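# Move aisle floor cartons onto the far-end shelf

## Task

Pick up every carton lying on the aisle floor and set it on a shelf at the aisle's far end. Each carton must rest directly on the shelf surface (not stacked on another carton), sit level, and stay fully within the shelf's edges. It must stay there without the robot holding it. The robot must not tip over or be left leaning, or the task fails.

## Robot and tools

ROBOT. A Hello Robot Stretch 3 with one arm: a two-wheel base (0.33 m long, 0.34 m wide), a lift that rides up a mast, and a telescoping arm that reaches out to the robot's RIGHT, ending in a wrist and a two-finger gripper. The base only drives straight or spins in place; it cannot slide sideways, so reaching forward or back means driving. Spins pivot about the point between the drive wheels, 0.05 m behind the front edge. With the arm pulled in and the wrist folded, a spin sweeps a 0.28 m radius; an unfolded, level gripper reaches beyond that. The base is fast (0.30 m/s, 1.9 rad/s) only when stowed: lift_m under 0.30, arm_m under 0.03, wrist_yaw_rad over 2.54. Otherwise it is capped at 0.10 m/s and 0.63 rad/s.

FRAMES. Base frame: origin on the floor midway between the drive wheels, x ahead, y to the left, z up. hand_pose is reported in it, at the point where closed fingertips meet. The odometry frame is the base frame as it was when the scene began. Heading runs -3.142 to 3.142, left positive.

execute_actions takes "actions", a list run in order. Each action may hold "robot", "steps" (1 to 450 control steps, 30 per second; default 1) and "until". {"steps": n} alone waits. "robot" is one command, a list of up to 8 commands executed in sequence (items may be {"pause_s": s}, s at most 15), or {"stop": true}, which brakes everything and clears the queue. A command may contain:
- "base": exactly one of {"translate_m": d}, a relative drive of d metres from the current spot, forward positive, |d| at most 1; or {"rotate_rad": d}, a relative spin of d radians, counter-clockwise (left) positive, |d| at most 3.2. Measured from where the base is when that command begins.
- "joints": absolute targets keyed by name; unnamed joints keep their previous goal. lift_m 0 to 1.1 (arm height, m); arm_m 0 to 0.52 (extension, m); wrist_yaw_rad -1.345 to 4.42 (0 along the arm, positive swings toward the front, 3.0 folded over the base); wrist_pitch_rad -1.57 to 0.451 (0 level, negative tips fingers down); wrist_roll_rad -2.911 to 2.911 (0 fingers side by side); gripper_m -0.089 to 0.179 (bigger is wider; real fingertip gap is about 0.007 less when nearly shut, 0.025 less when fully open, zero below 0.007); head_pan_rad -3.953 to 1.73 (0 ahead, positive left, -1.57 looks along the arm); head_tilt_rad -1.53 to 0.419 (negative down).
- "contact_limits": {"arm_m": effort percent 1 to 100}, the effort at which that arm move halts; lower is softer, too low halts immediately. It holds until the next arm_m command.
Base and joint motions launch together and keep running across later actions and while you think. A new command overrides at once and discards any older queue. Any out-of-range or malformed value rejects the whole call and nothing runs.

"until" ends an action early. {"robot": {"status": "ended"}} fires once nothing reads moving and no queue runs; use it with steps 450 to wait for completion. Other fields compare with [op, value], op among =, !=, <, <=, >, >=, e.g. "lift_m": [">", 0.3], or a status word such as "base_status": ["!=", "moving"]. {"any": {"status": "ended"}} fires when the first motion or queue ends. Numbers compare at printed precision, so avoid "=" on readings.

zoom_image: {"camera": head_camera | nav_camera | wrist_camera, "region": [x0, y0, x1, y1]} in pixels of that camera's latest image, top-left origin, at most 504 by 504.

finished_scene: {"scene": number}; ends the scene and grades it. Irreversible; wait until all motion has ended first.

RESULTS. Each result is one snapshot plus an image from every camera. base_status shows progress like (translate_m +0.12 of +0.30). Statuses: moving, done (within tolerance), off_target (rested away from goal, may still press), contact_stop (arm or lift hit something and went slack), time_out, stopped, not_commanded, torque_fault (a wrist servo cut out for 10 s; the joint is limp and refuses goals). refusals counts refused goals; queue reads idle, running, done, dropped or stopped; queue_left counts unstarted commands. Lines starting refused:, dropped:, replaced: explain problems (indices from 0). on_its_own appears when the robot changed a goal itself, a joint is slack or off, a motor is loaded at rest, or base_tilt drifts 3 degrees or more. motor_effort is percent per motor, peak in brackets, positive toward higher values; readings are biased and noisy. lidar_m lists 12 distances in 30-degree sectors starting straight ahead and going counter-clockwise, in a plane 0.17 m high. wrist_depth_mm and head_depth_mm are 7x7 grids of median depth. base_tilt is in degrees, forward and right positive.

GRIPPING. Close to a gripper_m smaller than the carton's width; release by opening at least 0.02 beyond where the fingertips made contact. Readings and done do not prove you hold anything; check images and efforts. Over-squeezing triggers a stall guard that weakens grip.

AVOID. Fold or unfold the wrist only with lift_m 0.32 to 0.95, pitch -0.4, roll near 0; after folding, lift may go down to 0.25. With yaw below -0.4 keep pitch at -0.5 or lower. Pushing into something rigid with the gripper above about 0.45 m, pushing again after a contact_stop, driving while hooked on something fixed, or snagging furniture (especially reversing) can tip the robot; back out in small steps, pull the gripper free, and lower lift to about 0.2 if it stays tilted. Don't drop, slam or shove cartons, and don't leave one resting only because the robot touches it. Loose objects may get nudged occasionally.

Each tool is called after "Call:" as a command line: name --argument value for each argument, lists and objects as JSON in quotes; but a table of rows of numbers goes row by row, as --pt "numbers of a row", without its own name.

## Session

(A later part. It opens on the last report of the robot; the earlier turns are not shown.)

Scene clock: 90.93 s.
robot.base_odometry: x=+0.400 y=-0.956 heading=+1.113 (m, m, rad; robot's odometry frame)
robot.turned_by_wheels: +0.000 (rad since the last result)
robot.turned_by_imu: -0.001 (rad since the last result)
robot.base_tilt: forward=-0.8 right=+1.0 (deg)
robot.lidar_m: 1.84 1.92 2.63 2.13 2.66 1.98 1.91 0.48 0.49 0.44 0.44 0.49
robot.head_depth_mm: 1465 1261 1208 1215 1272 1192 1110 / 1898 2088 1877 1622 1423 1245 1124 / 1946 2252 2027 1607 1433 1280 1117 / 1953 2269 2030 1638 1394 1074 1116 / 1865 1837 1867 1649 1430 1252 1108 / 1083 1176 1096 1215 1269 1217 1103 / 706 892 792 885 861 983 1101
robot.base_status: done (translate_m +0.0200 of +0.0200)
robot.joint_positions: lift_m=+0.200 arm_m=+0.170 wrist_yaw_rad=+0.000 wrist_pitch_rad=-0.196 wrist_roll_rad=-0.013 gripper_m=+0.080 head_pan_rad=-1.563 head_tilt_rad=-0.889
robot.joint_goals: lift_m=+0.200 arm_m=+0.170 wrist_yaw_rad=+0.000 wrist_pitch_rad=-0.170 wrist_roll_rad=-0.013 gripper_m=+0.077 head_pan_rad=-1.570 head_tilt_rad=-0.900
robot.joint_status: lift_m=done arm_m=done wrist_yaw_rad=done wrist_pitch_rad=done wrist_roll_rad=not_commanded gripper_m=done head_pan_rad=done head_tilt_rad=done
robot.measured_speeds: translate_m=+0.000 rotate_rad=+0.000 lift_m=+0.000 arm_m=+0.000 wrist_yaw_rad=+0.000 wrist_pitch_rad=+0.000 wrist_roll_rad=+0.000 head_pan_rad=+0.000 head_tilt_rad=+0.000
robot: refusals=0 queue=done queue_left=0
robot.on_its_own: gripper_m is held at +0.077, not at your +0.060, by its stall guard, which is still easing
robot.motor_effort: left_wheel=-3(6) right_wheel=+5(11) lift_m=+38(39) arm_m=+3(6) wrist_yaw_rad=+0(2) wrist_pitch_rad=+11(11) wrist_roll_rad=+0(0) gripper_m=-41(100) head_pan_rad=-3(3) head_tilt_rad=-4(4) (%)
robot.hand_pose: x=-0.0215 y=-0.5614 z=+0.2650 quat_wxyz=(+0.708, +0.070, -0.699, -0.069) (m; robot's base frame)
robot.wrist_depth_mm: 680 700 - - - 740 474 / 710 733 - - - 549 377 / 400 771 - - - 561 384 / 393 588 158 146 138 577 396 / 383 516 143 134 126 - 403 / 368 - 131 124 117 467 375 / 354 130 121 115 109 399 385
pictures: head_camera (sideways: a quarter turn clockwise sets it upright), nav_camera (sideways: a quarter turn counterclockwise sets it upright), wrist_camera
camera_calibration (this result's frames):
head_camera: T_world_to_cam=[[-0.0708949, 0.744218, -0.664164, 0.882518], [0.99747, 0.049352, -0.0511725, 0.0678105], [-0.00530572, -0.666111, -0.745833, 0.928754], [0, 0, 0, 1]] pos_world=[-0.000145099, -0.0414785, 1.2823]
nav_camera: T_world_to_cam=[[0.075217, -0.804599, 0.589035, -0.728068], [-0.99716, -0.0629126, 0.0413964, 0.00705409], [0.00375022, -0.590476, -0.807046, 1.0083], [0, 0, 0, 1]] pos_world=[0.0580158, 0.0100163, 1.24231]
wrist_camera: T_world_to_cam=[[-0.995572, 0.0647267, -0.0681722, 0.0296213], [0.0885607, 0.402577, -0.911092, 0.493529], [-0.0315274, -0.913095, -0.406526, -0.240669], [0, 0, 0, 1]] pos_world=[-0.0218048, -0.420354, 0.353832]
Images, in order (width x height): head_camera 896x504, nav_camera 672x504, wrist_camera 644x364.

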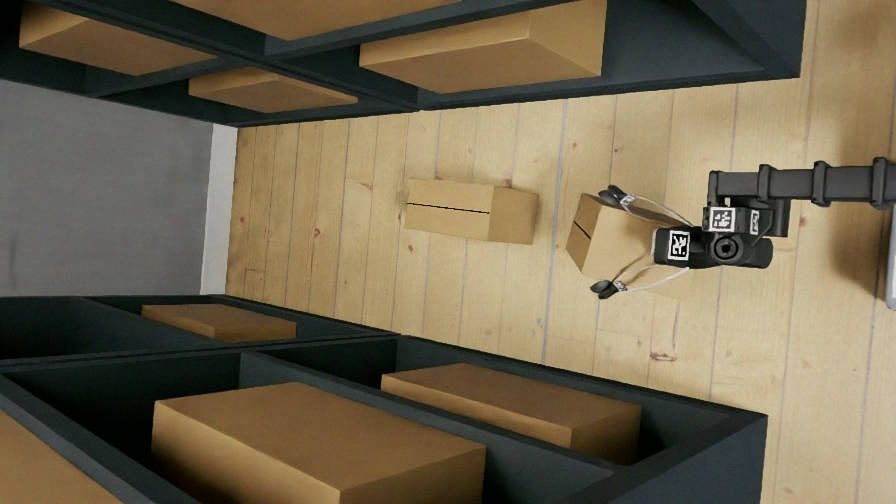

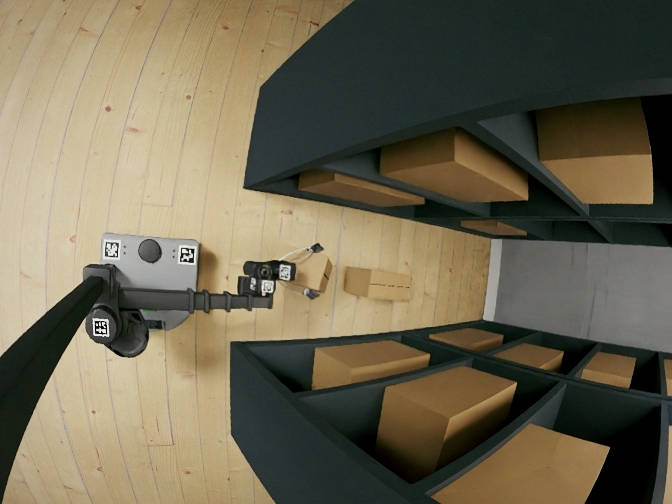

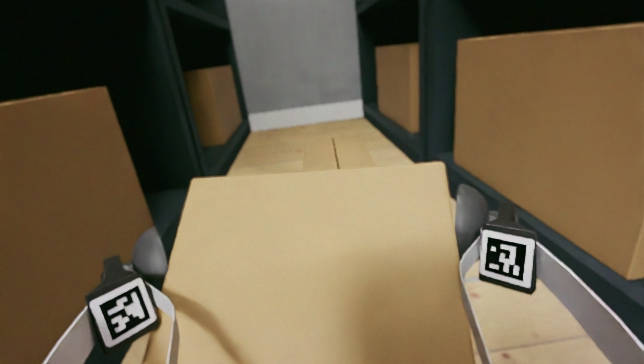

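Call:
execute_actions --actions '[{"robot":[{"joints":{"lift_m":0.06}},{"joints":{"gripper_m":0.179}},{"joints":{"lift_m":0.3}},{"joints":{"arm_m":0.0,"head_tilt_rad":-1.1}}],"steps":450,"until":{"robot":{"status":"ended"}}}]'

Scene clock: 93.87 s.
robot.base_odometry: x=+0.400 y=-0.956 heading=+1.113 (m, m, rad; robot's odometry frame)
robot.turned_by_wheels: +0.000 (rad since the last result)
robot.turned_by_imu: -0.001 (rad since the last result)
robot.base_tilt: forward=-0.9 right=+1.0 (deg)
robot.lidar_m: 1.84 1.91 2.63 2.13 2.65 1.98 1.91 0.49 0.49 0.44 0.44 0.49
robot.head_depth_mm: 1467 1267 1207 1206 1277 1199 1107 / 1882 2085 1888 1622 1420 1248 1123 / 1946 2226 2058 1606 1450 1288 1124 / 1974 2277 2026 1630 1271 1076 1119 / 1861 1835 1875 1653 1437 1248 1113 / 1087 1174 1103 1218 1265 1210 1105 / 706 885 794 885 860 982 1102
robot.base_status: done (translate_m +0.0200 of +0.0200)
robot.joint_positions: lift_m=+0.181 arm_m=+0.170 wrist_yaw_rad=-0.008 wrist_pitch_rad=-0.112 wrist_roll_rad=-0.013 gripper_m=+0.094 head_pan_rad=-1.563 head_tilt_rad=-0.889
robot.joint_goals: lift_m=+0.181 arm_m=+0.170 wrist_yaw_rad=+0.000 wrist_pitch_rad=-0.170 wrist_roll_rad=-0.013 gripper_m=+0.093 head_pan_rad=-1.570 head_tilt_rad=-0.900
robot.joint_status: lift_m=contact_stop arm_m=done wrist_yaw_rad=done wrist_pitch_rad=done wrist_roll_rad=not_commanded gripper_m=done head_pan_rad=done head_tilt_rad=done
robot.measured_speeds: translate_m=+0.000 rotate_rad=-0.001 lift_m=-0.007 arm_m=+0.000 wrist_yaw_rad=-0.010 wrist_pitch_rad=+0.168 wrist_roll_rad=+0.000 head_pan_rad=+0.000 head_tilt_rad=+0.000
robot: refusals=0 queue=dropped queue_left=0
robot.on_its_own: gripper_m is held at +0.093, not at your +0.060, by its stall guard, which is still easing; lift_m is slack since a contact_stop, until your next command for it (your +0.060 is given up)
robot.motor_effort: left_wheel=-5(5) right_wheel=+11(11) lift_m=+34(39) arm_m=+3(4) wrist_yaw_rad=+8(8) wrist_pitch_rad=-32(34) wrist_roll_rad=+0(0) gripper_m=-31(39) head_pan_rad=-3(3) head_tilt_rad=-3(4) (%)
robot.hand_pose: x=-0.0235 y=-0.5667 z=+0.2671 quat_wxyz=(+0.711, +0.037, -0.701, -0.042) (m; robot's base frame)
robot.wrist_depth_mm: 561 709 - - 839 767 775 / 727 752 - - - 570 371 / 447 763 - - - 554 381 / 400 800 831 155 144 551 391 / 387 537 147 137 129 - 402 / 378 - 132 124 117 502 383 / 354 131 120 113 107 422 402
pictures: head_camera (sideways: a quarter turn clockwise sets it upright), nav_camera (sideways: a quarter turn counterclockwise sets it upright), wrist_camera
dropped: robot: command 0 of its queue: lift_m: contact_stop
camera_calibration (this result's frames):
head_camera: T_world_to_cam=[[-0.0708931, 0.744298, -0.664075, 0.882402], [0.99747, 0.0493548, -0.0511675, 0.0678039], [-0.00530863, -0.666022, -0.745913, 0.928858], [0, 0, 0, 1]] pos_world=[-0.000145256, -0.0414762, 1.2823]
nav_camera: T_world_to_cam=[[0.0752148, -0.80467, 0.588939, -0.727942], [-0.99716, -0.0629142, 0.0413898, 0.00706275], [0.00374752, -0.590379, -0.807117, 1.00839], [0, 0, 0, 1]] pos_world=[0.0580158, 0.0100233, 1.24231]
wrist_camera: T_world_to_cam=[[-0.995084, 0.0669306, -0.072992, 0.0305864], [0.0908566, 0.323738, -0.941774, 0.461346], [-0.0394032, -0.943776, -0.328228, -0.283209], [0, 0, 0, 1]] pos_world=[-0.0226397, -0.418688, 0.343759]
Images, in order (width x height): head_camera 896x504, nav_camera 672x504, wrist_camera 644x364.

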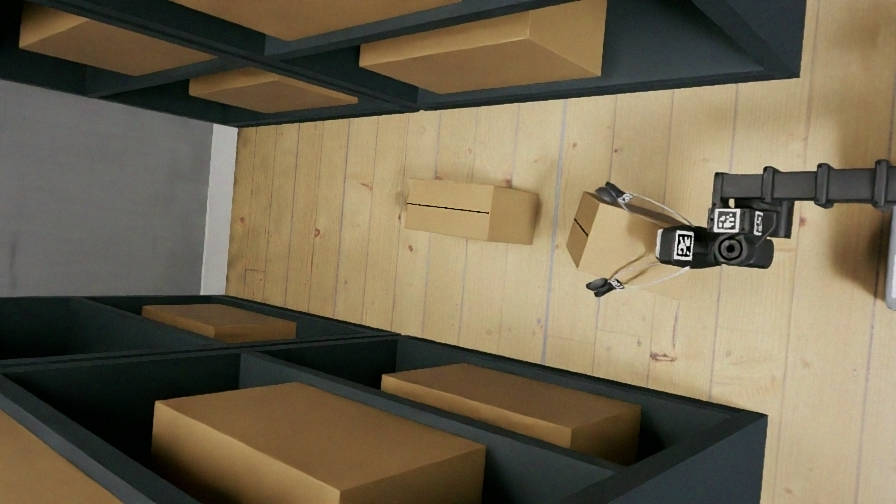

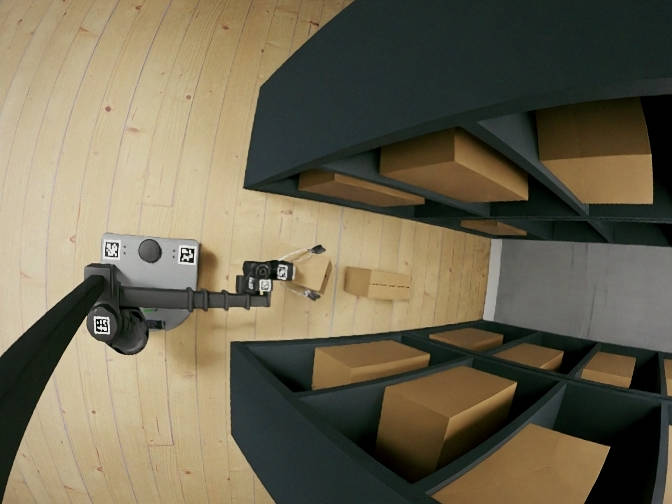

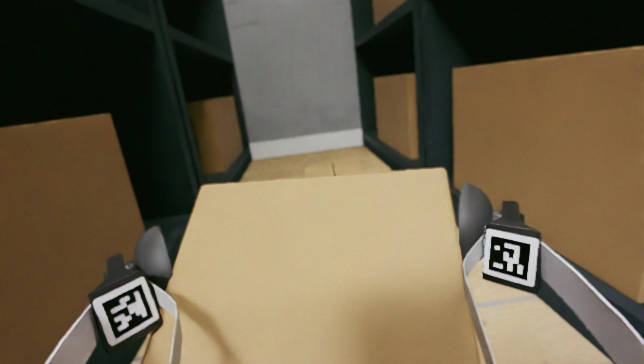

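Call:
execute_actions --actions '[{"robot":[{"joints":{"gripper_m":0.179}},{"joints":{"lift_m":0.3}},{"joints":{"arm_m":0.0}}],"steps":450,"until":{"robot":{"status":"ended"}}}]'

Scene clock: 101.70 s.
robot.base_odometry: x=+0.400 y=-0.956 heading=+1.113 (m, m, rad; robot's odometry frame)
robot.turned_by_wheels: +0.000 (rad since the last result)
robot.turned_by_imu: +0.000 (rad since the last result)
robot.base_tilt: forward=-0.8 right=+0.9 (deg)
robot.lidar_m: 1.84 1.91 2.63 2.14 2.65 1.96 1.91 0.48 0.49 0.31 0.35 0.49
robot.head_depth_mm: 1468 1256 1207 1216 1269 1196 1112 / 1896 2085 1879 1622 1417 1252 1126 / 1937 2243 2039 1619 1437 1258 1138 / 1948 2276 2008 1637 1430 1125 1118 / 1851 1833 1878 1644 1427 1161 1108 / 1086 1178 1104 1217 1259 1213 1107 / 705 890 793 891 860 980 1107
robot.base_status: done (translate_m +0.0200 of +0.0200)
robot.joint_positions: lift_m=+0.300 arm_m=+0.000 wrist_yaw_rad=+0.001 wrist_pitch_rad=-0.186 wrist_roll_rad=-0.008 gripper_m=+0.179 head_pan_rad=-1.563 head_tilt_rad=-0.889
robot.joint_goals: lift_m=+0.300 arm_m=+0.000 wrist_yaw_rad=+0.000 wrist_pitch_rad=-0.170 wrist_roll_rad=-0.008 gripper_m=+0.179 head_pan_rad=-1.570 head_tilt_rad=-0.900
robot.joint_status: lift_m=done arm_m=done wrist_yaw_rad=done wrist_pitch_rad=done wrist_roll_rad=not_commanded gripper_m=done head_pan_rad=done head_tilt_rad=done
robot.measured_speeds: translate_m=+0.000 rotate_rad=+0.000 lift_m=+0.000 arm_m=+0.000 wrist_yaw_rad=+0.000 wrist_pitch_rad=+0.000 wrist_roll_rad=+0.000 head_pan_rad=+0.000 head_tilt_rad=+0.000
robot: refusals=0 queue=done queue_left=0
robot.motor_effort: left_wheel=-4(5) right_wheel=+5(12) lift_m=+37(40) arm_m=-5(6) wrist_yaw_rad=-1(8) wrist_pitch_rad=+7(26) wrist_roll_rad=-2(4) gripper_m=+0(100) head_pan_rad=-3(2) head_tilt_rad=-3(4) (%)
robot.hand_pose: x=-0.0212 y=-0.3927 z=+0.3675 quat_wxyz=(+0.707, +0.067, -0.701, -0.065) (m; robot's base frame)
robot.wrist_depth_mm: 417 673 - - 918 916 818 / 872 883 - - 957 845 751 / 918 910 - - - 562 485 / 451 584 - 865 - 622 518 / 383 580 921 734 842 683 549 / 352 600 720 713 675 601 492 / - 544 599 351 545 521 434
pictures: head_camera (sideways: a quarter turn clockwise sets it upright), nav_camera (sideways: a quarter turn counterclockwise sets it upright), wrist_camera
camera_calibration (this result's frames):
head_camera: T_world_to_cam=[[-0.0708951, 0.744305, -0.664066, 0.882391], [0.99747, 0.0493579, -0.0511671, 0.0678034], [-0.00530694, -0.666014, -0.745921, 0.928868], [0, 0, 0, 1]] pos_world=[-0.000145148, -0.041476, 1.2823]
nav_camera: T_world_to_cam=[[0.075217, -0.804676, 0.58893, -0.727931], [-0.99716, -0.0629173, 0.0413891, 0.00706354], [0.003749, -0.59037, -0.807124, 1.0084], [0, 0, 0, 1]] pos_world=[0.0580158, 0.0100241, 1.24231]
wrist_camera: T_world_to_cam=[[-0.995299, 0.0637127, -0.0729431, 0.0273259], [0.0922263, 0.393553, -0.914664, 0.516813], [-0.0295688, -0.917092, -0.397579, -0.0497898], [0, 0, 0, 1]] pos_world=[-0.0219385, -0.250796, 0.454908]
Images, in order (width x height): head_camera 896x504, nav_camera 672x504, wrist_camera 644x364.

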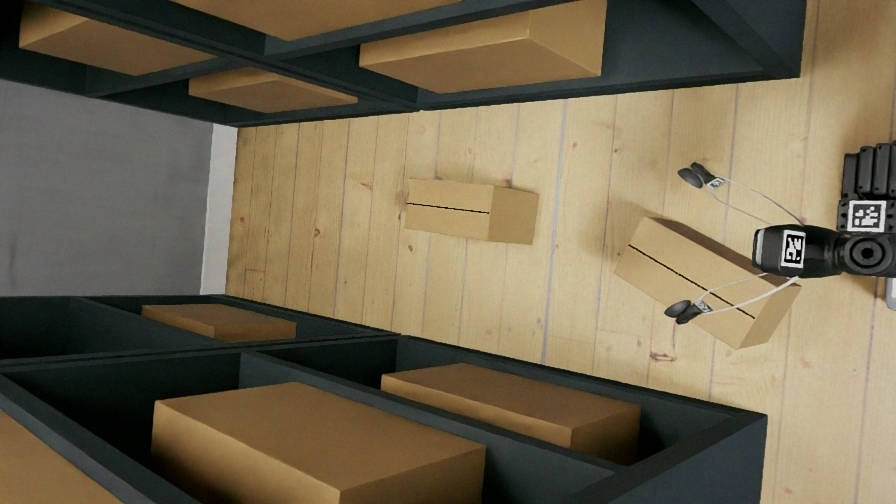

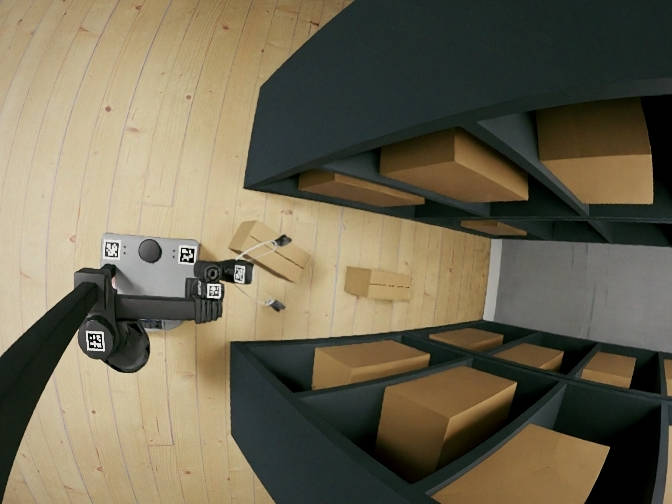

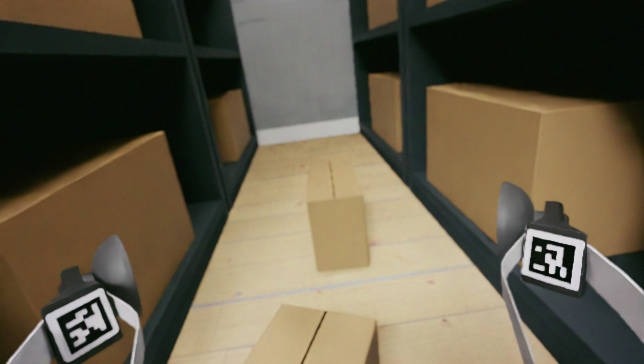

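Call:
execute_actions --actions '[{"robot":[{"base":{"translate_m":0.09},"joints":{"wrist_yaw_rad":-0.33,"wrist_pitch_rad":-0.6,"arm_m":0.07,"head_tilt_rad":-1.15}},{"joints":{"lift_m":0.22}}],"steps":450,"until":{"robot":{"status":"ended"}}}]'

Scene clock: 113.80 s.
robot.base_odometry: x=+0.440 y=-0.876 heading=+1.113 (m, m, rad; robot's odometry frame)
robot.turned_by_wheels: +0.000 (rad since the last result)
robot.turned_by_imu: -0.001 (rad since the last result)
robot.base_tilt: forward=-0.8 right=+1.0 (deg)
robot.lidar_m: 1.75 1.83 2.52 2.12 2.65 2.07 2.00 0.55 0.43 0.31 0.39 0.49
robot.head_depth_mm: 1687 1583 1490 1350 1270 1192 1105 / 2014 1775 1564 1412 1300 1208 - / 2007 1767 1458 1427 1280 - - / 1970 1755 1562 1412 1149 - - / 1133 1305 1401 1378 1265 1178 1090 / 751 750 870 835 1238 1174 1090 / 453 663 541 738 1230 1171 1085
robot.base_status: done (translate_m +0.0900 of +0.0900)
robot.joint_positions: lift_m=+0.220 arm_m=+0.070 wrist_yaw_rad=-0.327 wrist_pitch_rad=-0.612 wrist_roll_rad=-0.008 gripper_m=+0.179 head_pan_rad=-1.563 head_tilt_rad=-1.136
robot.joint_goals: lift_m=+0.220 arm_m=+0.070 wrist_yaw_rad=-0.330 wrist_pitch_rad=-0.600 wrist_roll_rad=-0.008 gripper_m=+0.179 head_pan_rad=-1.570 head_tilt_rad=-1.150
robot.joint_status: lift_m=done arm_m=done wrist_yaw_rad=done wrist_pitch_rad=done wrist_roll_rad=not_commanded gripper_m=done head_pan_rad=done head_tilt_rad=done
robot.measured_speeds: translate_m=+0.000 rotate_rad=+0.000 lift_m=+0.000 arm_m=+0.000 wrist_yaw_rad=+0.000 wrist_pitch_rad=+0.000 wrist_roll_rad=+0.000 head_pan_rad=+0.000 head_tilt_rad=+0.000
robot: refusals=0 queue=done queue_left=0
robot.motor_effort: left_wheel=-3(5) right_wheel=+4(11) lift_m=+29(39) arm_m=+5(5) wrist_yaw_rad=-3(1) wrist_pitch_rad=+5(7) wrist_roll_rad=-2(2) gripper_m=+0(0) head_pan_rad=-3(3) head_tilt_rad=-5(16) (%)
robot.hand_pose: x=-0.0845 y=-0.4001 z=+0.1919 quat_wxyz=(+0.634, +0.102, -0.697, -0.320) (m; robot's base frame)
robot.wrist_depth_mm: 729 - 536 833 585 545 576 / 667 749 607 679 607 490 461 / 538 600 270 268 537 464 392 / 475 500 225 226 455 447 372 / 417 422 194 191 399 387 367 / 366 175 170 168 348 341 330 / - 154 152 150 315 309 300
pictures: head_camera (sideways: a quarter turn clockwise sets it upright), nav_camera (sideways: a quarter turn counterclockwise sets it upright), wrist_camera
camera_calibration (this result's frames):
head_camera: T_world_to_cam=[[-0.071832, 0.883843, -0.462236, 0.619455], [0.997393, 0.0604423, -0.0394241, 0.0525012], [-0.00690607, -0.463863, -0.88588, 1.11083], [0, 0, 0, 1]] pos_world=[-0.000196158, -0.0354027, 1.27246]
nav_camera: T_world_to_cam=[[0.0759953, -0.924054, 0.374631, -0.448787], [-0.997106, -0.0712058, 0.0266325, 0.0262857], [0.00206605, -0.375571, -0.926791, 1.16392], [0, 0, 0, 1]] pos_world=[0.0579106, 0.0243035, 1.24614]
wrist_camera: T_world_to_cam=[[-0.913581, 0.404731, -0.0395228, 0.0888732], [0.324624, 0.667303, -0.670317, 0.447243], [-0.244924, -0.62522, -0.741021, 0.0362503], [0, 0, 0, 1]] pos_world=[-0.0551147, -0.311752, 0.33017]
Images, in order (width x height): head_camera 896x504, nav_camera 672x504, wrist_camera 644x364.

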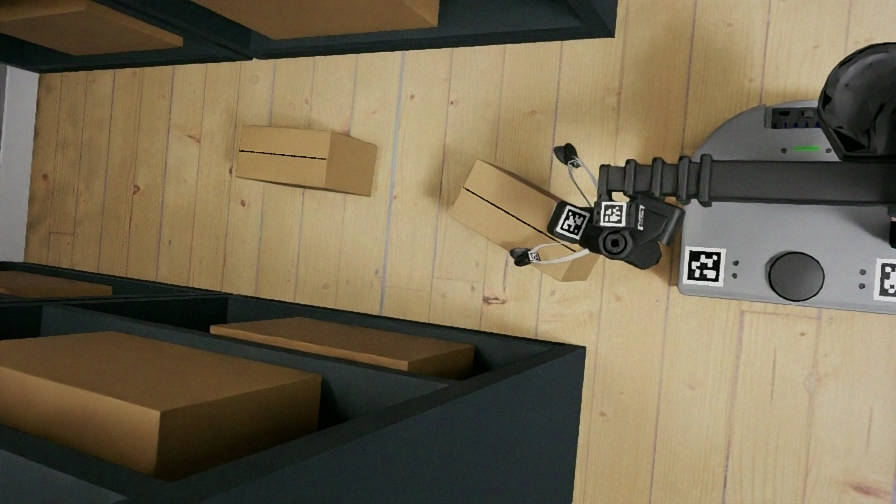

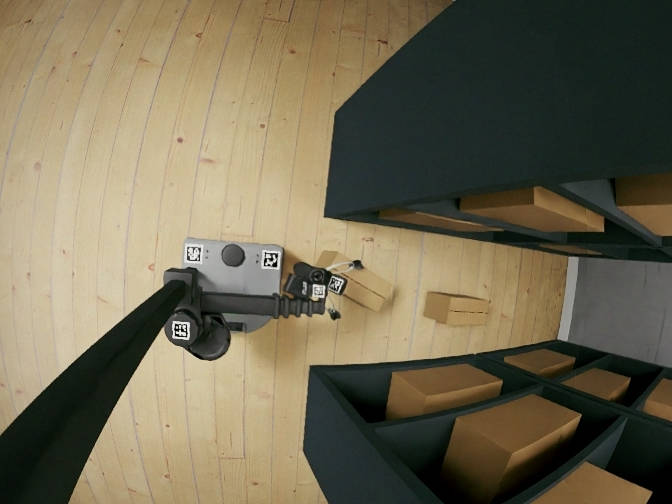

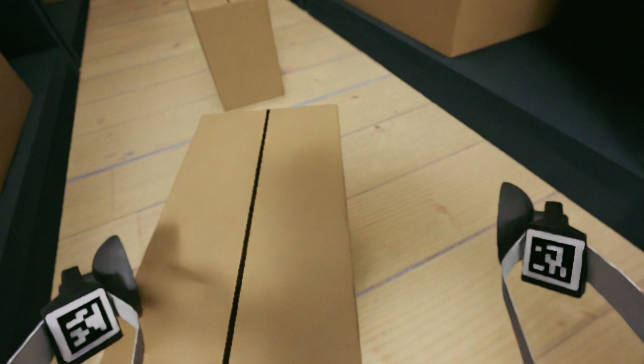

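Call:
execute_actions --actions '[{"robot":[{"base":{"translate_m":0.045},"joints":{"arm_m":0.11,"wrist_yaw_rad":-0.38}},{"joints":{"lift_m":0.15}}],"steps":450,"until":{"robot":{"status":"ended"}}}]'

Scene clock: 119.43 s.
robot.base_odometry: x=+0.460 y=-0.835 heading=+1.113 (m, m, rad; robot's odometry frame)
robot.turned_by_wheels: +0.000 (rad since the last result)
robot.turned_by_imu: -0.001 (rad since the last result)
robot.base_tilt: forward=-0.8 right=+0.9 (deg)
robot.lidar_m: 1.70 1.77 2.45 2.11 2.64 2.12 2.05 0.59 0.33 0.33 0.37 0.50
robot.head_depth_mm: 1873 1681 1544 1399 1285 1194 1106 / 2013 1772 1507 1434 1294 1206 - / 2008 1757 1521 1412 1244 - - / 1924 1729 1567 1417 1286 - - / 868 960 952 1261 1247 1180 1086 / 464 675 564 726 1225 1173 1092 / 346 401 521 741 1232 1166 1085
robot.base_status: done (translate_m +0.0450 of +0.0450)
robot.joint_positions: lift_m=+0.163 arm_m=+0.110 wrist_yaw_rad=-0.390 wrist_pitch_rad=-0.562 wrist_roll_rad=-0.023 gripper_m=+0.179 head_pan_rad=-1.563 head_tilt_rad=-1.136
robot.joint_goals: lift_m=+0.163 arm_m=+0.110 wrist_yaw_rad=-0.380 wrist_pitch_rad=-0.600 wrist_roll_rad=-0.023 gripper_m=+0.179 head_pan_rad=-1.570 head_tilt_rad=-1.150
robot.joint_status: lift_m=contact_stop arm_m=done wrist_yaw_rad=done wrist_pitch_rad=done wrist_roll_rad=not_commanded gripper_m=done head_pan_rad=done head_tilt_rad=done
robot.measured_speeds: translate_m=+0.000 rotate_rad=+0.000 lift_m=-0.002 arm_m=+0.000 wrist_yaw_rad=+0.020 wrist_pitch_rad=+0.168 wrist_roll_rad=+0.000 head_pan_rad=+0.000 head_tilt_rad=+0.000
robot: refusals=0 queue=dropped queue_left=0
robot.on_its_own: lift_m is slack since a contact_stop, until your next command for it (your +0.150 is given up)
robot.motor_effort: left_wheel=-5(5) right_wheel=+4(10) lift_m=+28(29) arm_m=+4(6) wrist_yaw_rad=+8(8) wrist_pitch_rad=-23(26) wrist_roll_rad=+5(5) gripper_m=-1(1) head_pan_rad=-3(2) head_tilt_rad=-5(5) (%)
robot.hand_pose: x=-0.0991 y=-0.4433 z=+0.1444 quat_wxyz=(+0.637, +0.065, -0.697, -0.324) (m; robot's base frame)
robot.wrist_depth_mm: 879 - 501 793 589 504 539 / 648 713 544 235 560 465 411 / 519 555 201 186 195 449 377 / 436 452 160 154 149 403 373 / 371 382 135 131 128 332 338 / 338 314 117 114 111 114 286 / - 108 103 101 99 99 261
pictures: head_camera (sideways: a quarter turn clockwise sets it upright), nav_camera (sideways: a quarter turn counterclockwise sets it upright), wrist_camera
camera_calibration (this result's frames):
head_camera: T_world_to_cam=[[-0.0717937, 0.883983, -0.461973, 0.619113], [0.997395, 0.0604096, -0.0394084, 0.0524807], [-0.0069287, -0.4636, -0.886018, 1.11101], [0, 0, 0, 1]] pos_world=[-0.000197802, -0.0353937, 1.27245]
nav_camera: T_world_to_cam=[[0.0759549, -0.924169, 0.374356, -0.448429], [-0.997109, -0.0711692, 0.0266135, 0.0263104], [0.00204727, -0.375296, -0.926903, 1.16407], [0, 0, 0, 1]] pos_world=[0.0579116, 0.0243177, 1.24615]
wrist_camera: T_world_to_cam=[[-0.891257, 0.452377, -0.0318853, 0.113438], [0.339833, 0.619662, -0.707483, 0.434724], [-0.300291, -0.641385, -0.70601, -0.0472436], [0, 0, 0, 1]] pos_world=[-0.0608182, -0.351, 0.277823]
Images, in order (width x height): head_camera 896x504, nav_camera 672x504, wrist_camera 644x364.

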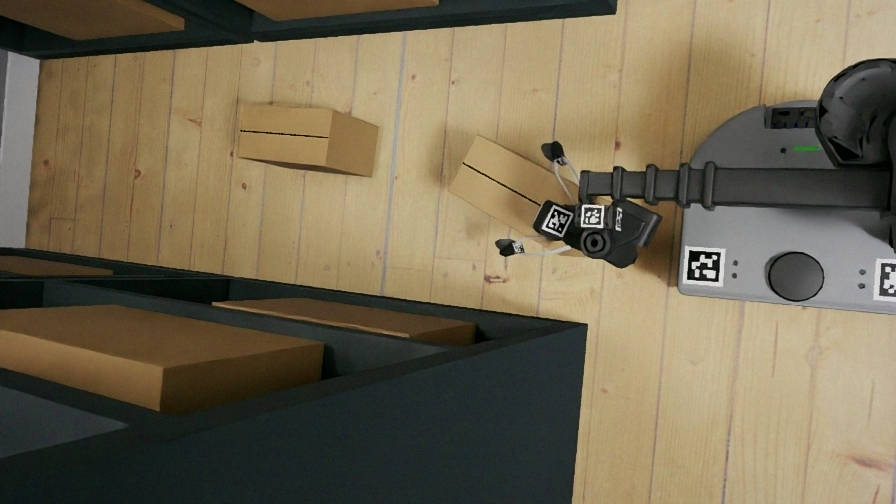

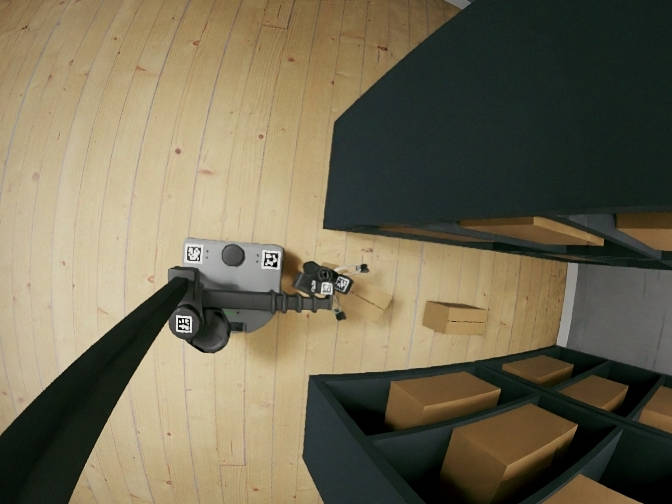

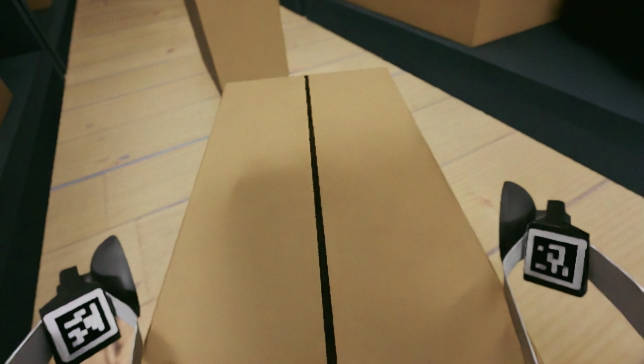

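Call:
execute_actions --actions '[{"robot":[{"joints":{"lift_m":0.27}},{"joints":{"wrist_pitch_rad":-0.95,"arm_m":0.16}},{"joints":{"lift_m":0.2}},{"joints":{"gripper_m":0.05}},{"pause_s":1},{"joints":{"lift_m":0.4}}],"steps":450,"until":{"robot":{"status":"ended"}}}]'

Scene clock: 125.80 s.
robot.base_odometry: x=+0.460 y=-0.835 heading=+1.112 (m, m, rad; robot's odometry frame)
robot.turned_by_wheels: +0.000 (rad since the last result)
robot.turned_by_imu: -0.001 (rad since the last result)
robot.base_tilt: forward=-0.8 right=+1.0 (deg)
robot.lidar_m: 1.70 1.77 2.46 2.10 2.65 2.12 2.05 0.59 0.33 0.33 0.37 0.50
robot.head_depth_mm: 1874 1670 1542 1401 1286 1194 1112 / 2029 1770 1507 1432 1298 1200 - / 2016 1767 1523 1423 1266 - - / 1904 1726 1568 1416 1273 1215 - / 864 964 952 1266 1258 1181 1090 / 464 677 565 727 1230 1174 1089 / 347 402 521 739 1226 1170 1088
robot.base_status: done (translate_m +0.0450 of +0.0450)
robot.joint_positions: lift_m=+0.218 arm_m=+0.160 wrist_yaw_rad=-0.408 wrist_pitch_rad=-0.924 wrist_roll_rad=-0.040 gripper_m=+0.179 head_pan_rad=-1.563 head_tilt_rad=-1.136
robot.joint_goals: lift_m=+0.218 arm_m=+0.160 wrist_yaw_rad=-0.380 wrist_pitch_rad=-0.950 wrist_roll_rad=-0.040 gripper_m=+0.179 head_pan_rad=-1.570 head_tilt_rad=-1.150
robot.joint_status: lift_m=contact_stop arm_m=done wrist_yaw_rad=done wrist_pitch_rad=done wrist_roll_rad=not_commanded gripper_m=done head_pan_rad=done head_tilt_rad=done
robot.measured_speeds: translate_m=+0.000 rotate_rad=-0.001 lift_m=+0.001 arm_m=+0.000 wrist_yaw_rad=-0.110 wrist_pitch_rad=+0.144 wrist_roll_rad=-0.072 head_pan_rad=+0.000 head_tilt_rad=+0.000
robot: refusals=0 queue=dropped queue_left=0
robot.on_its_own: lift_m is slack since a contact_stop, until your next command for it (your +0.200 is given up)
robot.motor_effort: left_wheel=-8(8) right_wheel=+19(18) lift_m=+24(38) arm_m=+5(5) wrist_yaw_rad=+28(28) wrist_pitch_rad=-16(18) wrist_roll_rad=+15(15) gripper_m=-1(0) head_pan_rad=-2(3) head_tilt_rad=-5(4) (%)
robot.hand_pose: x=-0.0752 y=-0.4286 z=+0.1376 quat_wxyz=(+0.569, +0.189, -0.672, -0.434) (m; robot's base frame)
robot.wrist_depth_mm: 457 458 187 182 185 435 360 / 415 409 169 165 164 401 382 / 375 375 154 150 149 365 366 / 345 345 139 138 138 338 333 / 316 318 129 128 127 127 313 / 287 295 120 119 118 119 286 / - 275 112 111 111 110 269
pictures: head_camera (sideways: a quarter turn clockwise sets it upright), nav_camera (sideways: a quarter turn counterclockwise sets it upright), wrist_camera
dropped: robot: command 2 of its queue: lift_m: contact_stop
camera_calibration (this result's frames):
head_camera: T_world_to_cam=[[-0.0717911, 0.884091, -0.461767, 0.618844], [0.997396, 0.060415, -0.039396, 0.0524646], [-0.00693199, -0.463393, -0.886126, 1.11115], [0, 0, 0, 1]] pos_world=[-0.000197987, -0.0353868, 1.27244]
nav_camera: T_world_to_cam=[[0.075952, -0.924256, 0.374141, -0.448149], [-0.997109, -0.0711716, 0.0265987, 0.0263298], [0.00204424, -0.37508, -0.92699, 1.16418], [0, 0, 0, 1]] pos_world=[0.0579116, 0.0243305, 1.24616]
wrist_camera: T_world_to_cam=[[-0.886619, 0.462413, 0.00898121, 0.126817], [0.417837, 0.809173, -0.413099, 0.459203], [-0.19829, -0.362508, -0.910642, 0.119847], [0, 0, 0, 1]] pos_world=[-0.0556693, -0.386771, 0.297695]
Images, in order (width x height): head_camera 896x504, nav_camera 672x504, wrist_camera 644x364.

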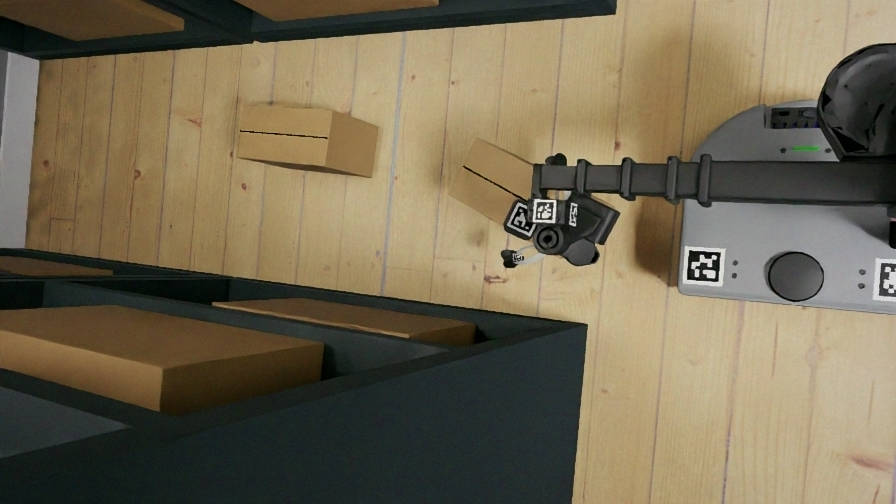

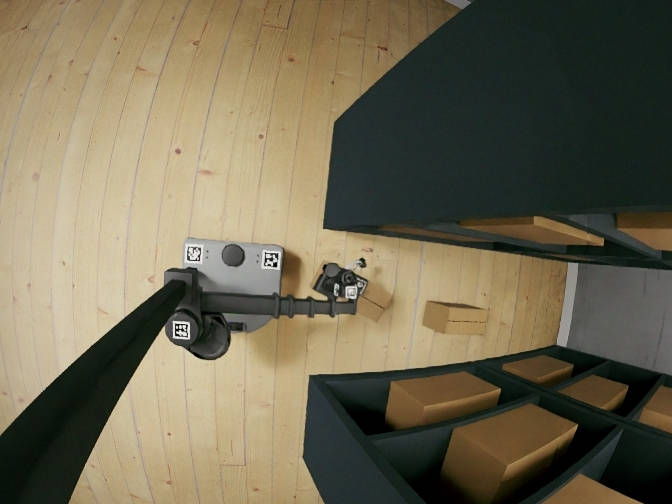

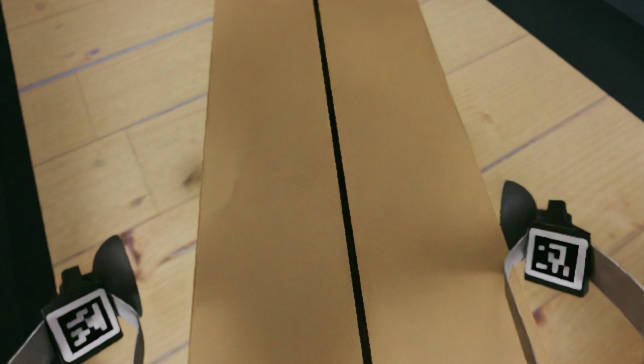

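Call:
execute_actions --actions '[{"robot":[{"joints":{"lift_m":0.26}},{"base":{"translate_m":-0.025}},{"joints":{"lift_m":0.225}},{"joints":{"gripper_m":0.05}},{"pause_s":1},{"joints":{"lift_m":0.4}}],"steps":450,"until":{"robot":{"status":"ended"}}}]'

Scene clock: 136.63 s.
robot.base_odometry: x=+0.449 y=-0.858 heading=+1.113 (m, m, rad; robot's odometry frame)
robot.turned_by_wheels: +0.000 (rad since the last result)
robot.turned_by_imu: +0.000 (rad since the last result)
robot.base_tilt: forward=-0.9 right=+1.0 (deg)
robot.lidar_m: 1.73 1.80 2.49 2.11 2.65 2.09 2.02 0.57 0.32 0.32 0.38 0.49
robot.head_depth_mm: 1767 1657 1500 1384 1271 1197 1124 / 2023 1786 1533 1424 1295 1194 - / 2018 1766 1499 1044 1256 - - / 1924 1719 1566 1441 1262 1219 - / 1034 1054 1264 1345 1251 1185 1094 / 716 723 831 773 1234 1173 1084 / 442 430 520 738 1220 1173 1084
robot.base_status: done (translate_m -0.0250 of -0.0250)
robot.joint_positions: lift_m=+0.400 arm_m=+0.160 wrist_yaw_rad=-0.377 wrist_pitch_rad=-0.962 wrist_roll_rad=-0.007 gripper_m=+0.074 head_pan_rad=-1.563 head_tilt_rad=-1.136
robot.joint_goals: lift_m=+0.400 arm_m=+0.160 wrist_yaw_rad=-0.380 wrist_pitch_rad=-0.950 wrist_roll_rad=-0.007 gripper_m=+0.072 head_pan_rad=-1.570 head_tilt_rad=-1.150
robot.joint_status: lift_m=done arm_m=done wrist_yaw_rad=done wrist_pitch_rad=done wrist_roll_rad=not_commanded gripper_m=done head_pan_rad=done head_tilt_rad=done
robot.measured_speeds: translate_m=+0.000 rotate_rad=+0.000 lift_m=+0.000 arm_m=+0.000 wrist_yaw_rad=+0.000 wrist_pitch_rad=+0.000 wrist_roll_rad=+0.000 head_pan_rad=+0.000 head_tilt_rad=+0.000
robot: refusals=0 queue=done queue_left=0
robot.on_its_own: gripper_m is held at +0.072, not at your +0.050, by its stall guard, which is still easing
robot.motor_effort: left_wheel=-3(9) right_wheel=+4(18) lift_m=+38(39) arm_m=+4(6) wrist_yaw_rad=-3(21) wrist_pitch_rad=+5(14) wrist_roll_rad=-3(14) gripper_m=-33(100) head_pan_rad=-3(2) head_tilt_rad=-4(4) (%)
robot.hand_pose: x=-0.0682 y=-0.4224 z=+0.3145 quat_wxyz=(+0.557, +0.206, -0.675, -0.439) (m; robot's base frame)
robot.wrist_depth_mm: 665 698 186 182 544 556 543 / 560 633 171 168 170 517 504 / 489 583 158 156 156 537 463 / 429 543 147 146 144 524 454 / 384 486 138 136 135 488 478 / 346 399 130 128 127 443 453 / 370 371 122 121 120 420 425
pictures: head_camera (sideways: a quarter turn clockwise sets it upright), nav_camera (sideways: a quarter turn counterclockwise sets it upright), wrist_camera
camera_calibration (this result's frames):
head_camera: T_world_to_cam=[[-0.0717965, 0.884129, -0.461694, 0.618749], [0.997395, 0.060424, -0.0393916, 0.0524589], [-0.00692983, -0.46332, -0.886164, 1.1112], [0, 0, 0, 1]] pos_world=[-0.000197799, -0.0353844, 1.27244]
nav_camera: T_world_to_cam=[[0.0759577, -0.924287, 0.374065, -0.448049], [-0.997109, -0.0711797, 0.0265934, 0.0263366], [0.00204586, -0.375003, -0.927021, 1.16422], [0, 0, 0, 1]] pos_world=[0.0579114, 0.0243354, 1.24616]
wrist_camera: T_world_to_cam=[[-0.888799, 0.458245, -0.00692444, 0.131662], [0.426766, 0.822046, -0.376976, 0.519085], [-0.167055, -0.338011, -0.926197, 0.301967], [0, 0, 0, 1]] pos_world=[-0.0540621, -0.384977, 0.476275]
Images, in order (width x height): head_camera 896x504, nav_camera 672x504, wrist_camera 644x364.

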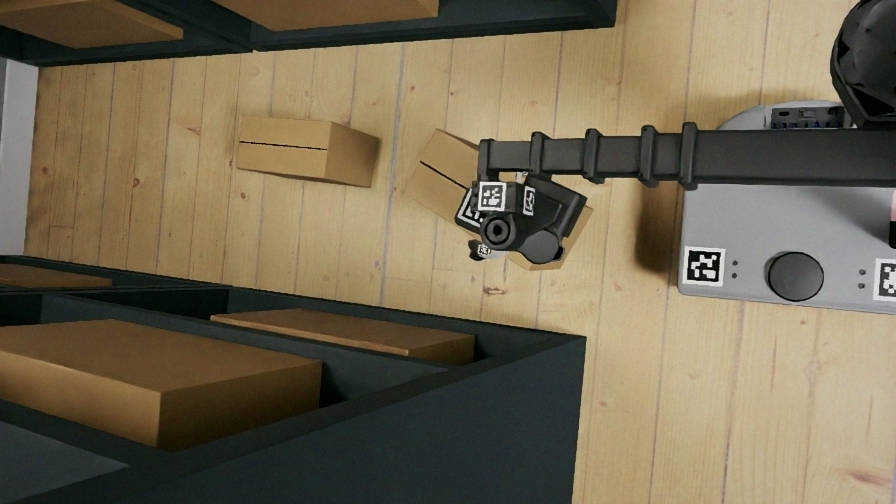

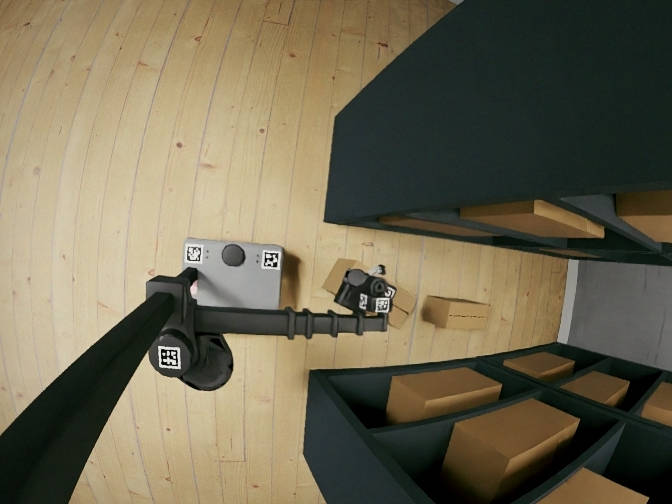

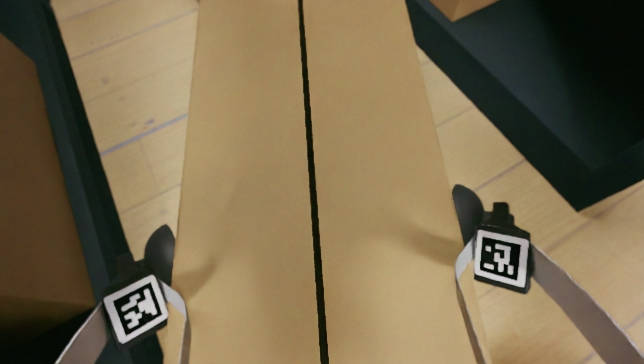

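Call:
execute_actions --actions '[{"robot":[{"joints":{"arm_m":0.02}},{"base":{"rotate_rad":-1.57}},{"joints":{"arm_m":0.4}},{"joints":{"lift_m":0.232}},{"joints":{"gripper_m":0.179}},{"joints":{"lift_m":0.4}},{"joints":{"arm_m":0.05,"wrist_yaw_rad":0}},{"base":{"rotate_rad":1.57}}],"steps":450,"until":{"robot":{"status":"ended"}}},{"steps":450,"until":{"robot":{"status":"ended"}}}]'

Scene clock: 165.07 s.
robot.base_odometry: x=+0.449 y=-0.858 heading=+1.113 (m, m, rad; robot's odometry frame)
robot.turned_by_wheels: +0.000 (rad since the last result)
robot.turned_by_imu: -0.002 (rad since the last result)
robot.base_tilt: forward=-0.8 right=+0.9 (deg)
robot.lidar_m: 1.73 1.81 2.49 2.11 2.65 2.09 0.56 0.57 0.84 0.66 0.38 0.50
robot.head_depth_mm: 1756 1654 1496 1381 1263 1198 1129 / 2018 1778 1528 1433 1303 1193 - / 1989 1770 1497 1418 1327 - - / 1935 1740 1574 1413 1305 - - / 1040 1054 1258 1346 1250 1179 1088 / 715 724 830 774 1230 1177 1089 / 442 431 520 739 1231 1175 1086
robot.base_status: done (rotate_rad +1.5698 of +1.5700)
robot.joint_positions: lift_m=+0.400 arm_m=+0.050 wrist_yaw_rad=-0.002 wrist_pitch_rad=-0.957 wrist_roll_rad=-0.009 gripper_m=+0.179 head_pan_rad=-1.563 head_tilt_rad=-1.136
robot.joint_goals: lift_m=+0.400 arm_m=+0.050 wrist_yaw_rad=+0.000 wrist_pitch_rad=-0.950 wrist_roll_rad=-0.009 gripper_m=+0.179 head_pan_rad=-1.570 head_tilt_rad=-1.150
robot.joint_status: lift_m=done arm_m=done wrist_yaw_rad=done wrist_pitch_rad=done wrist_roll_rad=not_commanded gripper_m=done head_pan_rad=done head_tilt_rad=done
robot.measured_speeds: translate_m=+0.000 rotate_rad=+0.000 lift_m=+0.000 arm_m=+0.000 wrist_yaw_rad=+0.000 wrist_pitch_rad=+0.000 wrist_roll_rad=+0.000 head_pan_rad=+0.000 head_tilt_rad=+0.000
robot: refusals=0 queue=done queue_left=0
robot.motor_effort: left_wheel=-4(7) right_wheel=+6(12) lift_m=+38(41) arm_m=-5(6) wrist_yaw_rad=+2(0) wrist_pitch_rad=+2(5) wrist_roll_rad=-2(3) gripper_m=+0(100) head_pan_rad=-3(2) head_tilt_rad=-4(5) (%)
robot.hand_pose: x=-0.0218 y=-0.3233 z=+0.3152 quat_wxyz=(+0.631, +0.327, -0.625, -0.325) (m; robot's base frame)
robot.wrist_depth_mm: 288 435 680 674 677 646 546 / 329 415 631 620 623 600 514 / 390 430 575 574 560 560 483 / 456 458 533 538 527 524 499 / 230 424 497 500 493 488 471 / 233 365 466 463 459 454 446 / - 438 440 433 430 430 424
pictures: head_camera (sideways: a quarter turn clockwise sets it upright), nav_camera (sideways: a quarter turn counterclockwise sets it upright), wrist_camera
camera_calibration (this result's frames):
head_camera: T_world_to_cam=[[-0.0717966, 0.884129, -0.461694, 0.618749], [0.997395, 0.0604241, -0.0393916, 0.0524589], [-0.00692977, -0.46332, -0.886164, 1.1112], [0, 0, 0, 1]] pos_world=[-0.000197794, -0.0353844, 1.27244]
nav_camera: T_world_to_cam=[[0.0759578, -0.924287, 0.374065, -0.44805], [-0.997109, -0.0711798, 0.0265934, 0.0263366], [0.00204591, -0.375003, -0.927021, 1.16422], [0, 0, 0, 1]] pos_world=[0.0579114, 0.0243354, 1.24616]
wrist_camera: T_world_to_cam=[[-0.995095, 0.0987155, -0.00634217, 0.00879882], [0.0936367, 0.919348, -0.382142, 0.443865], [-0.0318926, -0.380861, -0.924082, 0.332347], [0, 0, 0, 1]] pos_world=[-0.022207, -0.282357, 0.476791]
Images, in order (width x height): head_camera 896x504, nav_camera 672x504, wrist_camera 644x364.

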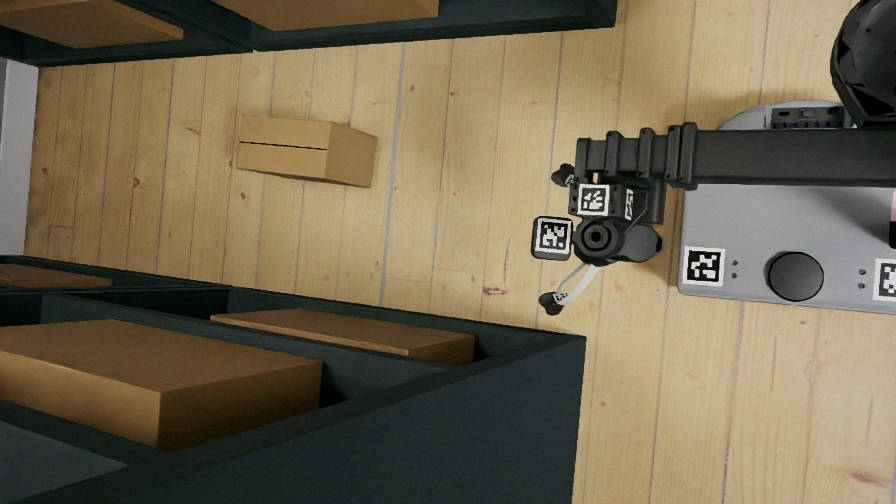

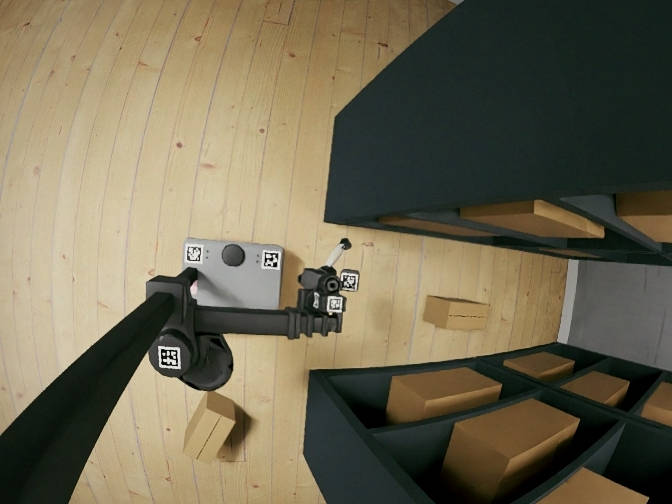

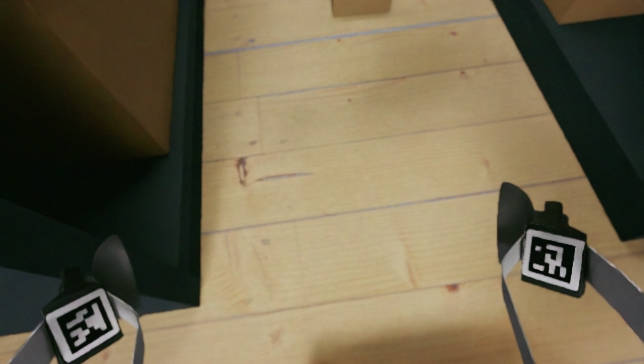

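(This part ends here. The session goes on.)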